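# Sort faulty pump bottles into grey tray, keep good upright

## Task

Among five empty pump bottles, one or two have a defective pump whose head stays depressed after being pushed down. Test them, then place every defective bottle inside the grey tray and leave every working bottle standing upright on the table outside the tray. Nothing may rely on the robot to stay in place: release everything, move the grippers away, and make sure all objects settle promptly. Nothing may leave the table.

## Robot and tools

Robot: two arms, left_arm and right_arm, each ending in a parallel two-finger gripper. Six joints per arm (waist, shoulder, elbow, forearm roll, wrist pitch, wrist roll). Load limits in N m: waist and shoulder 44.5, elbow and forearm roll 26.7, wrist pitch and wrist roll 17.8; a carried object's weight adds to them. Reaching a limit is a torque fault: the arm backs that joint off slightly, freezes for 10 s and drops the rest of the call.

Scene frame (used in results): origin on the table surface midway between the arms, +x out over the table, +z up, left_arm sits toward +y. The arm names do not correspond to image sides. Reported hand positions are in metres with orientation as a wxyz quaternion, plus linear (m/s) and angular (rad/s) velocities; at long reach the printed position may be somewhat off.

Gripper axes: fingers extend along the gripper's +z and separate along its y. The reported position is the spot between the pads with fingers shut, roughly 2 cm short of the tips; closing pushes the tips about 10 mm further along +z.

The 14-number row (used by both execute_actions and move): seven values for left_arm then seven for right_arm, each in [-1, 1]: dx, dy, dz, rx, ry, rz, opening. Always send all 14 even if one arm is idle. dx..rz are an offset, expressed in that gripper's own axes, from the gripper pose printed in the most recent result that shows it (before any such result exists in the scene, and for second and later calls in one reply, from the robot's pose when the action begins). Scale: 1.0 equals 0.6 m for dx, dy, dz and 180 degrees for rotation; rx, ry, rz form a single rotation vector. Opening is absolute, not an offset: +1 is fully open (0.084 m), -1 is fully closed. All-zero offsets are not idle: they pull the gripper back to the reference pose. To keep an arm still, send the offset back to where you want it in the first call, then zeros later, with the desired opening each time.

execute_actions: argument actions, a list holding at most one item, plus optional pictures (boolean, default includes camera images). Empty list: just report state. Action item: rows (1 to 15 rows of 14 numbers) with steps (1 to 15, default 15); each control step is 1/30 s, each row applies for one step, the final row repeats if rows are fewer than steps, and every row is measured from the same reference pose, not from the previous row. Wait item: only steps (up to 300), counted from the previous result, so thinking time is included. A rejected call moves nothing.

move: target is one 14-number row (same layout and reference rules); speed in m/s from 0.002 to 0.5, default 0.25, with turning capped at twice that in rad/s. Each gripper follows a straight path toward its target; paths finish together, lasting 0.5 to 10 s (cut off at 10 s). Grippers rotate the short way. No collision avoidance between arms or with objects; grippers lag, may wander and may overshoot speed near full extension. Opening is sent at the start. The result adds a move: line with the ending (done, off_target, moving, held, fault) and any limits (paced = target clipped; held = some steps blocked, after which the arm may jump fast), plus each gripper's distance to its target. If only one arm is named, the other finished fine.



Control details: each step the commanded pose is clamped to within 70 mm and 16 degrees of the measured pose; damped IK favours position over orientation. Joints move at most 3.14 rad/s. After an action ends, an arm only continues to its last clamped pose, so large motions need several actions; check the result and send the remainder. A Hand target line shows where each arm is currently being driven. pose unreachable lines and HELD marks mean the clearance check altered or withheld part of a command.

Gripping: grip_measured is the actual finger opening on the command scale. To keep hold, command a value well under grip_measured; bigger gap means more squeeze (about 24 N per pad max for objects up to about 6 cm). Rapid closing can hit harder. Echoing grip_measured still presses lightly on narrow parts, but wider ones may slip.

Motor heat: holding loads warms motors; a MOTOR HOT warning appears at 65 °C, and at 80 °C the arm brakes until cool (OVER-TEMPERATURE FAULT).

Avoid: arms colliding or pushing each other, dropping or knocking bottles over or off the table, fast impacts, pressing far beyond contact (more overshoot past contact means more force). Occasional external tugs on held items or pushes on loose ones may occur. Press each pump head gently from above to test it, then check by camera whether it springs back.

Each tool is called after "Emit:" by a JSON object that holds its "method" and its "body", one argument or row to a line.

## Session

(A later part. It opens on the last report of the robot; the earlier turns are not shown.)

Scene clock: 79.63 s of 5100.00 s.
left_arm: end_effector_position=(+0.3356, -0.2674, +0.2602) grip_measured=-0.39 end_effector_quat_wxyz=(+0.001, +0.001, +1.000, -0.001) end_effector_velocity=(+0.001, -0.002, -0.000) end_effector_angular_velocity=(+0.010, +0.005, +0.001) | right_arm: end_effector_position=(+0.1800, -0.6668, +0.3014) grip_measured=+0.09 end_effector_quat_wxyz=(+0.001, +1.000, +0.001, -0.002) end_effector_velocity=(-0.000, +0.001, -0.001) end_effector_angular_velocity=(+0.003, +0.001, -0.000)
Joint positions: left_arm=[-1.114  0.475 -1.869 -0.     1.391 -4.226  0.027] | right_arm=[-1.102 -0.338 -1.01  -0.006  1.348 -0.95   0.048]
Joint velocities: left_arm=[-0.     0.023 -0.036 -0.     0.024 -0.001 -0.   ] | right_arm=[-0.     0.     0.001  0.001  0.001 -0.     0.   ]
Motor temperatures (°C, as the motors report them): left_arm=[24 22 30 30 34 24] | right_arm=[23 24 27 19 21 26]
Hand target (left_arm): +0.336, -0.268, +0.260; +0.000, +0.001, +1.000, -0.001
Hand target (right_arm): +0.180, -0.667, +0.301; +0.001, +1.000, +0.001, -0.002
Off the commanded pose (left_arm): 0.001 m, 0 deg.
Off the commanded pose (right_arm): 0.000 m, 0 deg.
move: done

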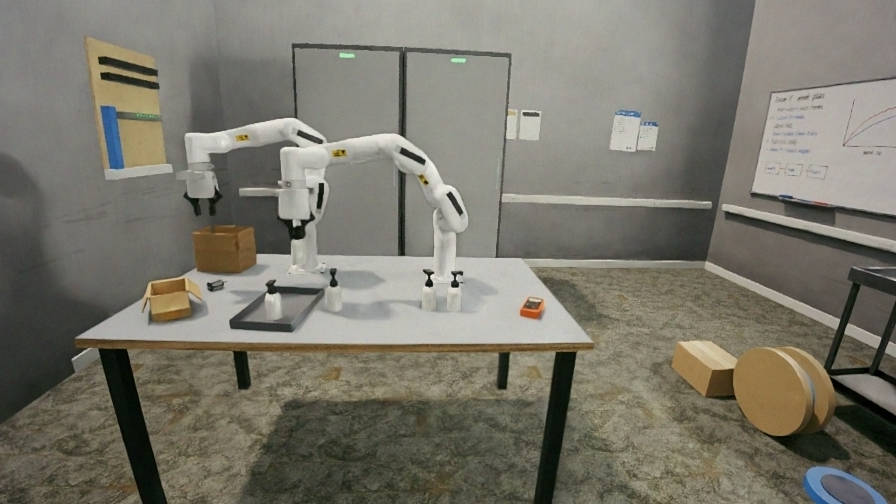

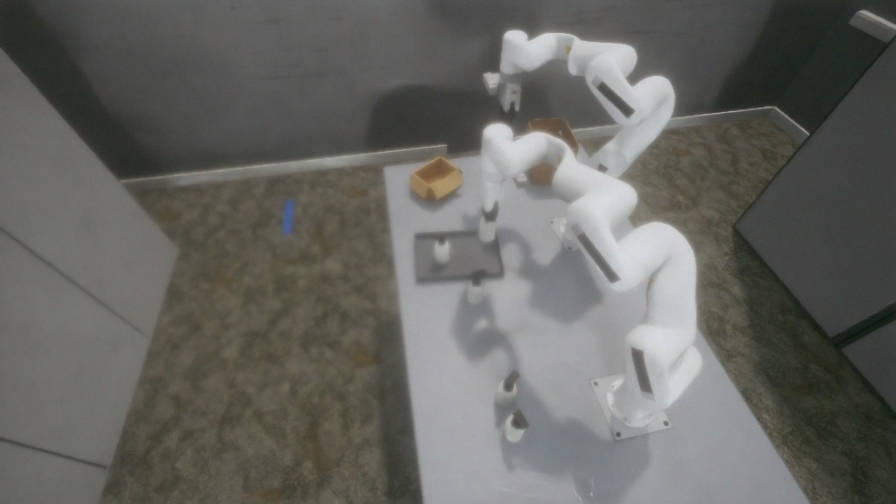

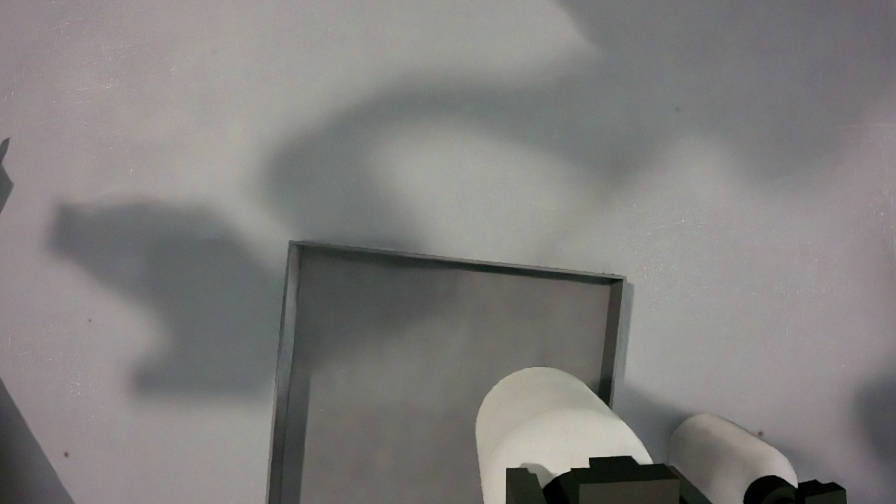

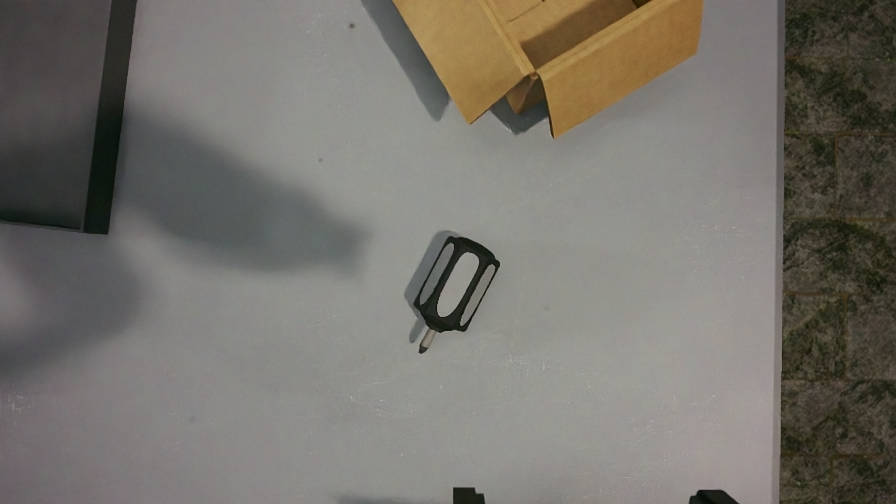

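Emit:
{"method": "move", "body": {
  "target": [-0.015,-0.015,0.234,0,0,0,-0.8,0,0,0,0,0,0,0.1],
  "speed": 0.18
}}

Emit:
{"method": "move", "body": {
  "target": [0,0,0.012,0,0,0,-0.8,0,0,0,0,0,0,0.1],
  "speed": 0.02
}}

Emit:
{"method": "execute_actions", "body": {
  "actions": [
    {"rows":[[0,0,0,0,0,0,0.1,0,0,0,0,0,0,0.1]],"steps":15}
  ],
  "pictures": false
}}

Emit:
{"method": "move", "body": {
  "target": [0,0,-0.25,0,0,0,0.1,0,0,0,0,0,0,0.1]
}}

Scene clock: 86.97 s of 5100.00 s.
left_arm: end_effector_position=(+0.3447, -0.2773, +0.1206) grip_measured=-0.39 end_effector_quat_wxyz=(+0.001, +0.001, +1.000, -0.002) end_effector_velocity=(-0.000, +0.002, -0.006) end_effector_angular_velocity=(+0.007, +0.003, +0.001) | right_arm: end_effector_position=(+0.1800, -0.6668, +0.3014) grip_measured=+0.09 end_effector_quat_wxyz=(+0.001, +1.000, +0.001, -0.002) end_effector_velocity=(-0.000, +0.000, -0.000) end_effector_angular_velocity=(+0.001, +0.000, +0.000)
Joint positions: left_arm=[-1.109  0.599 -1.659 -0.     1.056 -4.22   0.027] | right_arm=[-1.102 -0.338 -1.01  -0.006  1.348 -0.95   0.048]
Joint velocities: left_arm=[ 0.001  0.008  0.003  0.    -0.004 -0.    -0.   ] | right_arm=[ 0.    -0.     0.001  0.     0.     0.    -0.   ]
Motor temperatures (°C, as the motors report them): left_arm=[24 23 30 30 34 24] | right_arm=[23 24 27 19 21 26]
Hand target (left_arm): +0.345, -0.277, +0.120; +0.000, +0.001, +1.000, -0.001
Hand target (right_arm): +0.180, -0.667, +0.301; +0.001, +1.000, +0.001, -0.002
Off the commanded pose (left_arm): 0.001 m, 0 deg.
Off the commanded pose (right_arm): 0.000 m, 0 deg.
After step 90, 3.00 s passed at rest.
move: done

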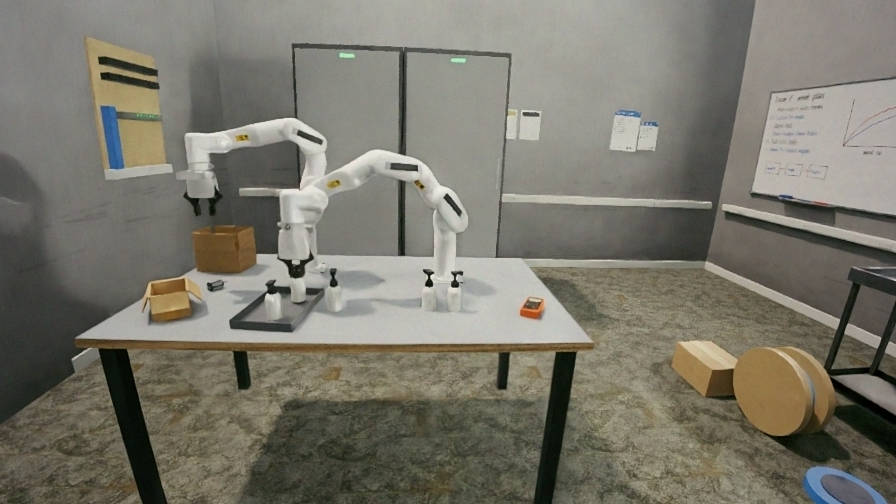

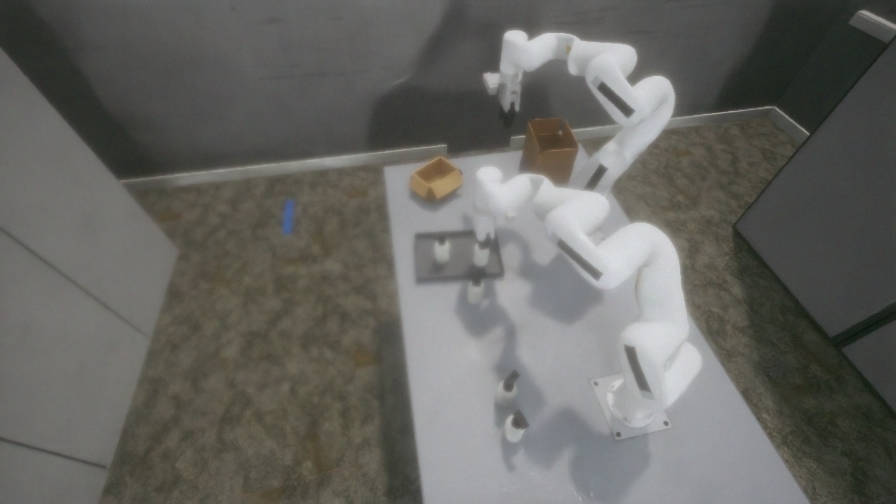

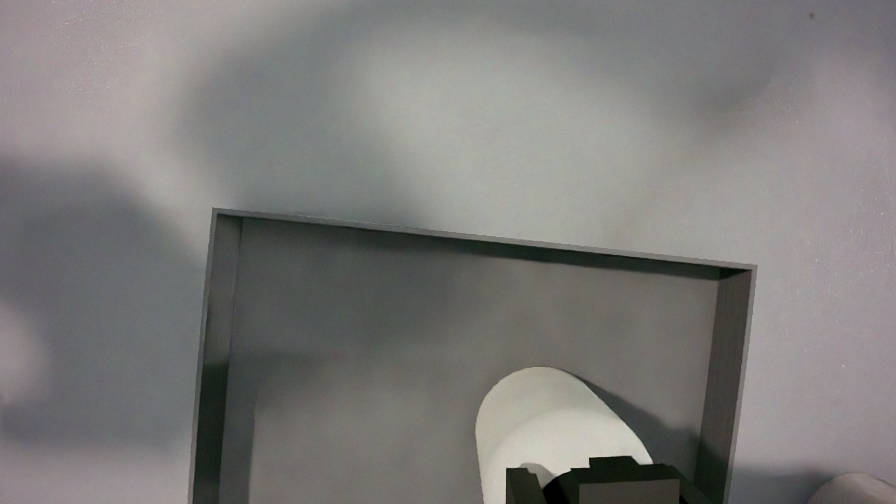

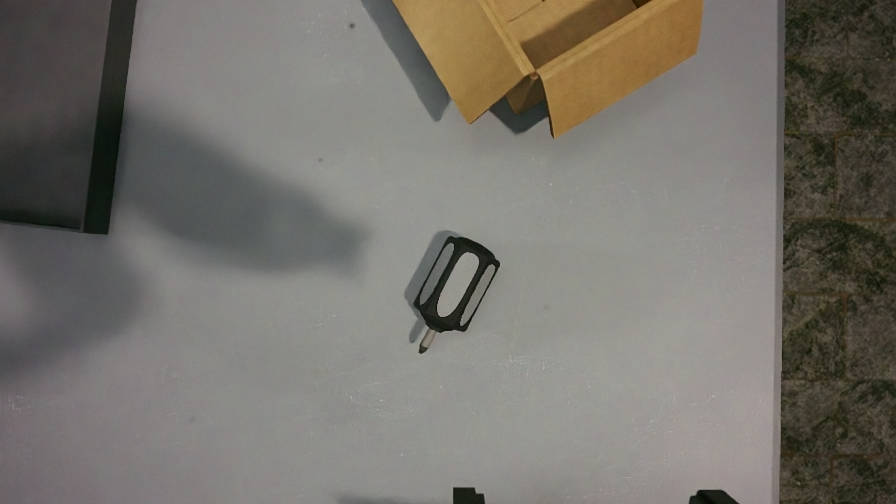

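Scene clock: 87.70 s of 5100.00 s.
left_arm: end_effector_position=(+0.3447, -0.2773, +0.1136) grip_measured=-0.39 end_effector_quat_wxyz=(+0.001, +0.001, +1.000, -0.002) end_effector_velocity=(+0.001, -0.000, -0.001) end_effector_angular_velocity=(-0.003, -0.002, +0.001) | right_arm: end_effector_position=(+0.1800, -0.6668, +0.3014) grip_measured=+0.09 end_effector_quat_wxyz=(+0.001, +1.000, +0.001, -0.002) end_effector_velocity=(+0.000, -0.000, +0.000) end_effector_angular_velocity=(-0.001, -0.001, +0.000)
Joint positions: left_arm=[-1.109  0.608 -1.652 -0.     1.041 -4.22   0.027] | right_arm=[-1.102 -0.338 -1.01  -0.006  1.348 -0.95   0.048]
Joint velocities: left_arm=[ 0.001  0.002  0.     0.    -0.006  0.     0.   ] | right_arm=[-0.     0.    -0.     0.    -0.001 -0.    -0.   ]
Motor temperatures (°C, as the motors report them): left_arm=[24 23 30 30 34 24] | right_arm=[23 24 27 19 21 26]
Hand target (left_arm): +0.345, -0.277, +0.113; +0.001, +0.001, +1.000, -0.002
Hand target (right_arm): +0.180, -0.667, +0.301; +0.001, +1.000, +0.001, -0.002
Off the commanded pose (left_arm): 0.000 m, 0 deg.
Off the commanded pose (right_arm): 0.000 m, 0 deg.
move: done

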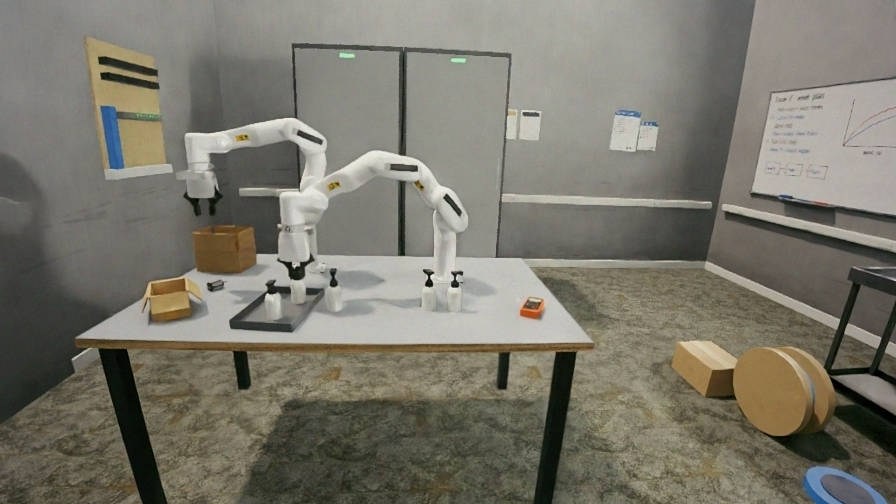

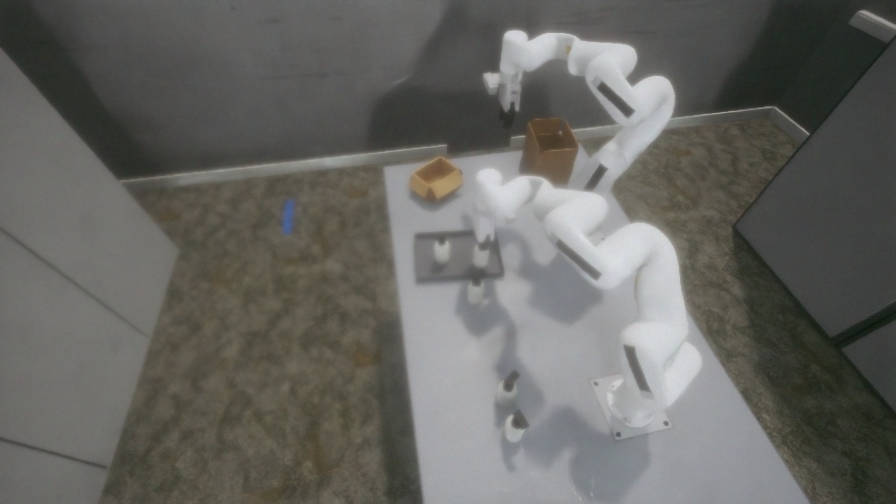

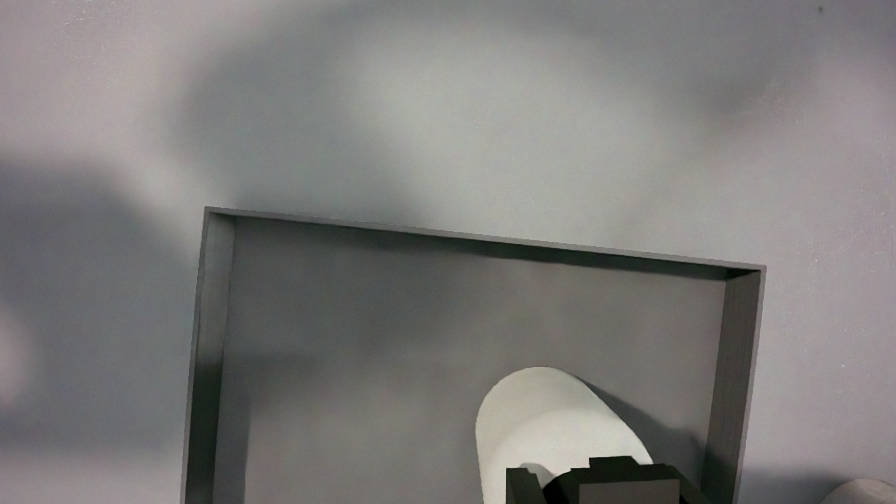

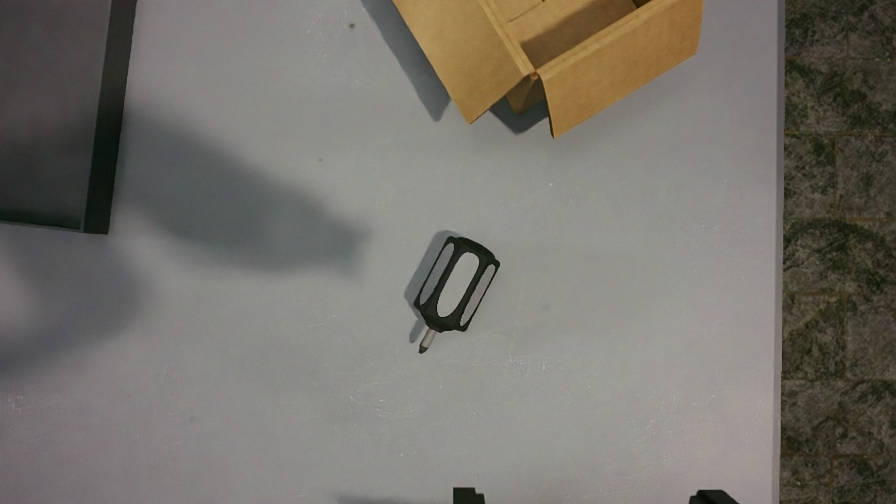

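Scene clock: 88.20 s of 5100.00 s.
left_arm: end_effector_position=(+0.3447, -0.2773, +0.1136) grip_measured=+0.09 end_effector_quat_wxyz=(+0.001, +0.001, +1.000, -0.002) end_effector_velocity=(+0.000, -0.000, +0.001) end_effector_angular_velocity=(-0.001, -0.000, +0.001) | right_arm: end_effector_position=(+0.1800, -0.6668, +0.3014) grip_measured=+0.09 end_effector_quat_wxyz=(+0.001, +1.000, +0.001, -0.002) end_effector_velocity=(+0.000, -0.000, -0.000) end_effector_angular_velocity=(-0.000, -0.000, +0.000)
Joint positions: left_arm=[-1.109  0.608 -1.652 -0.     1.041 -4.22   0.048] | right_arm=[-1.102 -0.338 -1.01  -0.006  1.348 -0.95   0.048]
Joint velocities: left_arm=[ 0.    -0.001 -0.    -0.     0.    -0.001  0.   ] | right_arm=[ 0.     0.001 -0.    -0.    -0.001 -0.    -0.   ]
Motor temperatures (°C, as the motors report them): left_arm=[24 23 30 30 34 24] | right_arm=[23 24 27 19 21 26]
Hand target (left_arm): +0.345, -0.277, +0.114; +0.001, +0.001, +1.000, -0.002
Hand target (right_arm): +0.180, -0.667, +0.301; +0.001, +1.000, +0.001, -0.002
Off the commanded pose (left_arm): 0.000 m, 0 deg.
Off the commanded pose (right_arm): 0.000 m, 0 deg.
Steps of this call (steps 1 to 15: all 15 steps of this action). Readings (end_effector_position):
1: left_arm (+0.3447, -0.2773, +0.1136) | right_arm (+0.1800, -0.6668, +0.3014)
2: left_arm (+0.3447, -0.2773, +0.1136) | right_arm (+0.1800, -0.6668, +0.3014)
4: left_arm (+0.3448, -0.2774, +0.1137) | right_arm (+0.1800, -0.6668, +0.3014)
8: left_arm (+0.3448, -0.2774, +0.1137) | right_arm (+0.1800, -0.6668, +0.3014)
15: the state above

Scene clock: 89.73 s of 5100.00 s.
left_arm: end_effector_position=(+0.3446, -0.2763, +0.2632) grip_measured=+0.09 end_effector_quat_wxyz=(+0.001, +0.000, +1.000, -0.001) end_effector_velocity=(+0.001, -0.000, +0.002) end_effector_angular_velocity=(+0.000, +0.000, -0.001) | right_arm: end_effector_position=(+0.1800, -0.6668, +0.3014) grip_measured=+0.09 end_effector_quat_wxyz=(+0.001, +1.000, +0.001, -0.002) end_effector_velocity=(-0.000, -0.000, +0.000) end_effector_angular_velocity=(-0.001, -0.000, +0.000)
Joint positions: left_arm=[-1.108  0.533 -1.965 -0.     1.43  -4.22   0.048] | right_arm=[-1.102 -0.338 -1.01  -0.006  1.348 -0.95   0.048]
Joint velocities: left_arm=[ 0.001  0.003 -0.009 -0.     0.007  0.002  0.   ] | right_arm=[ 0.    -0.    -0.001 -0.001 -0.     0.    -0.   ]
Motor temperatures (°C, as the motors report them): left_arm=[24 23 30 30 34 24] | right_arm=[23 24 27 19 21 26]
Hand target (left_arm): +0.345, -0.276, +0.264; +0.001, +0.000, +1.000, -0.001
Hand target (right_arm): +0.180, -0.667, +0.301; +0.001, +1.000, +0.001, -0.002
Off the commanded pose (left_arm): 0.001 m, 0 deg.
Off the commanded pose (right_arm): 0.000 m, 0 deg.
move: done

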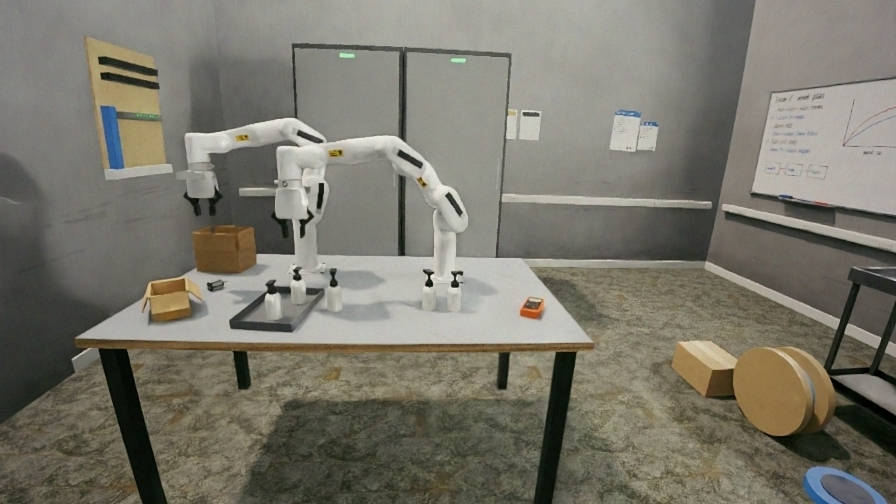

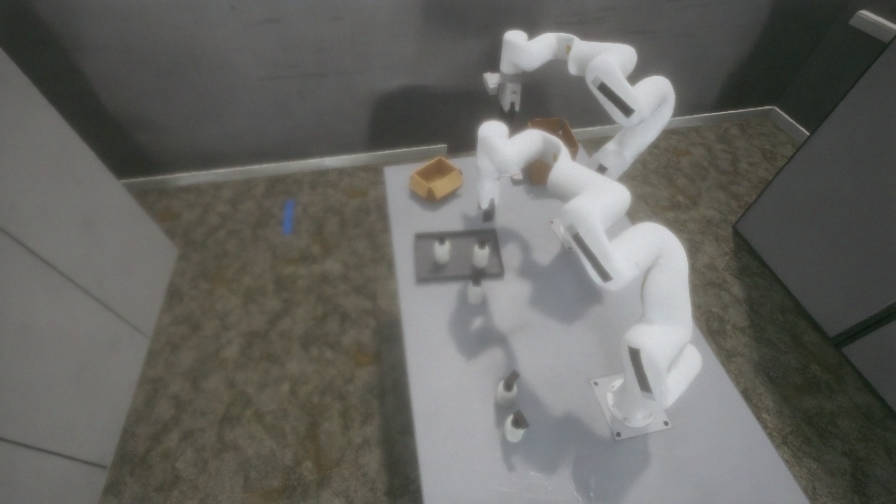

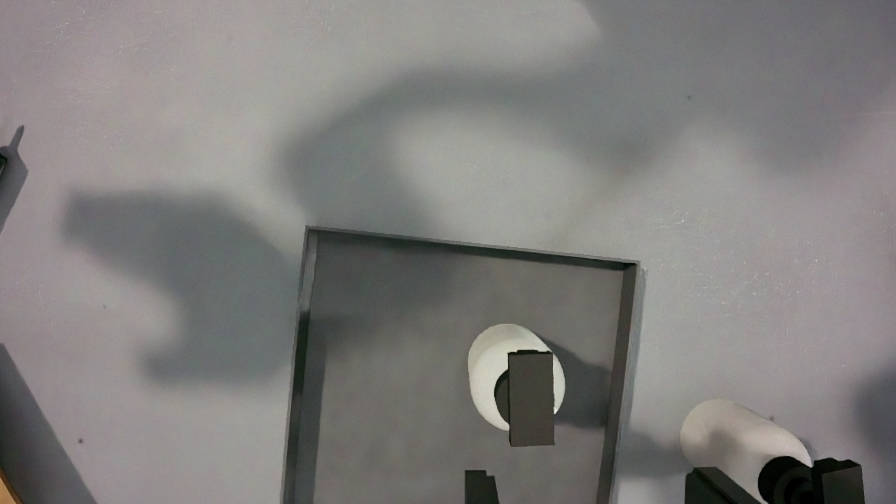

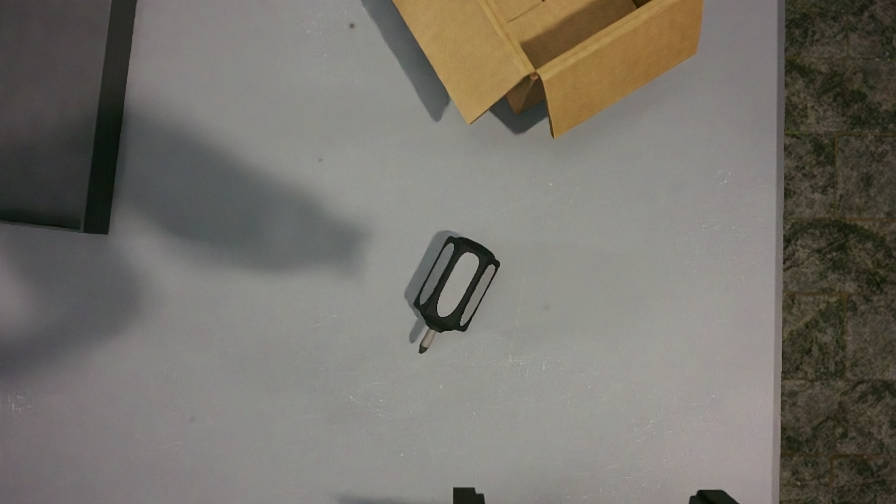

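Emit:
{"method": "finished_scene", "body": {
  "scene": 2
}}

The scene is finished: the task was done.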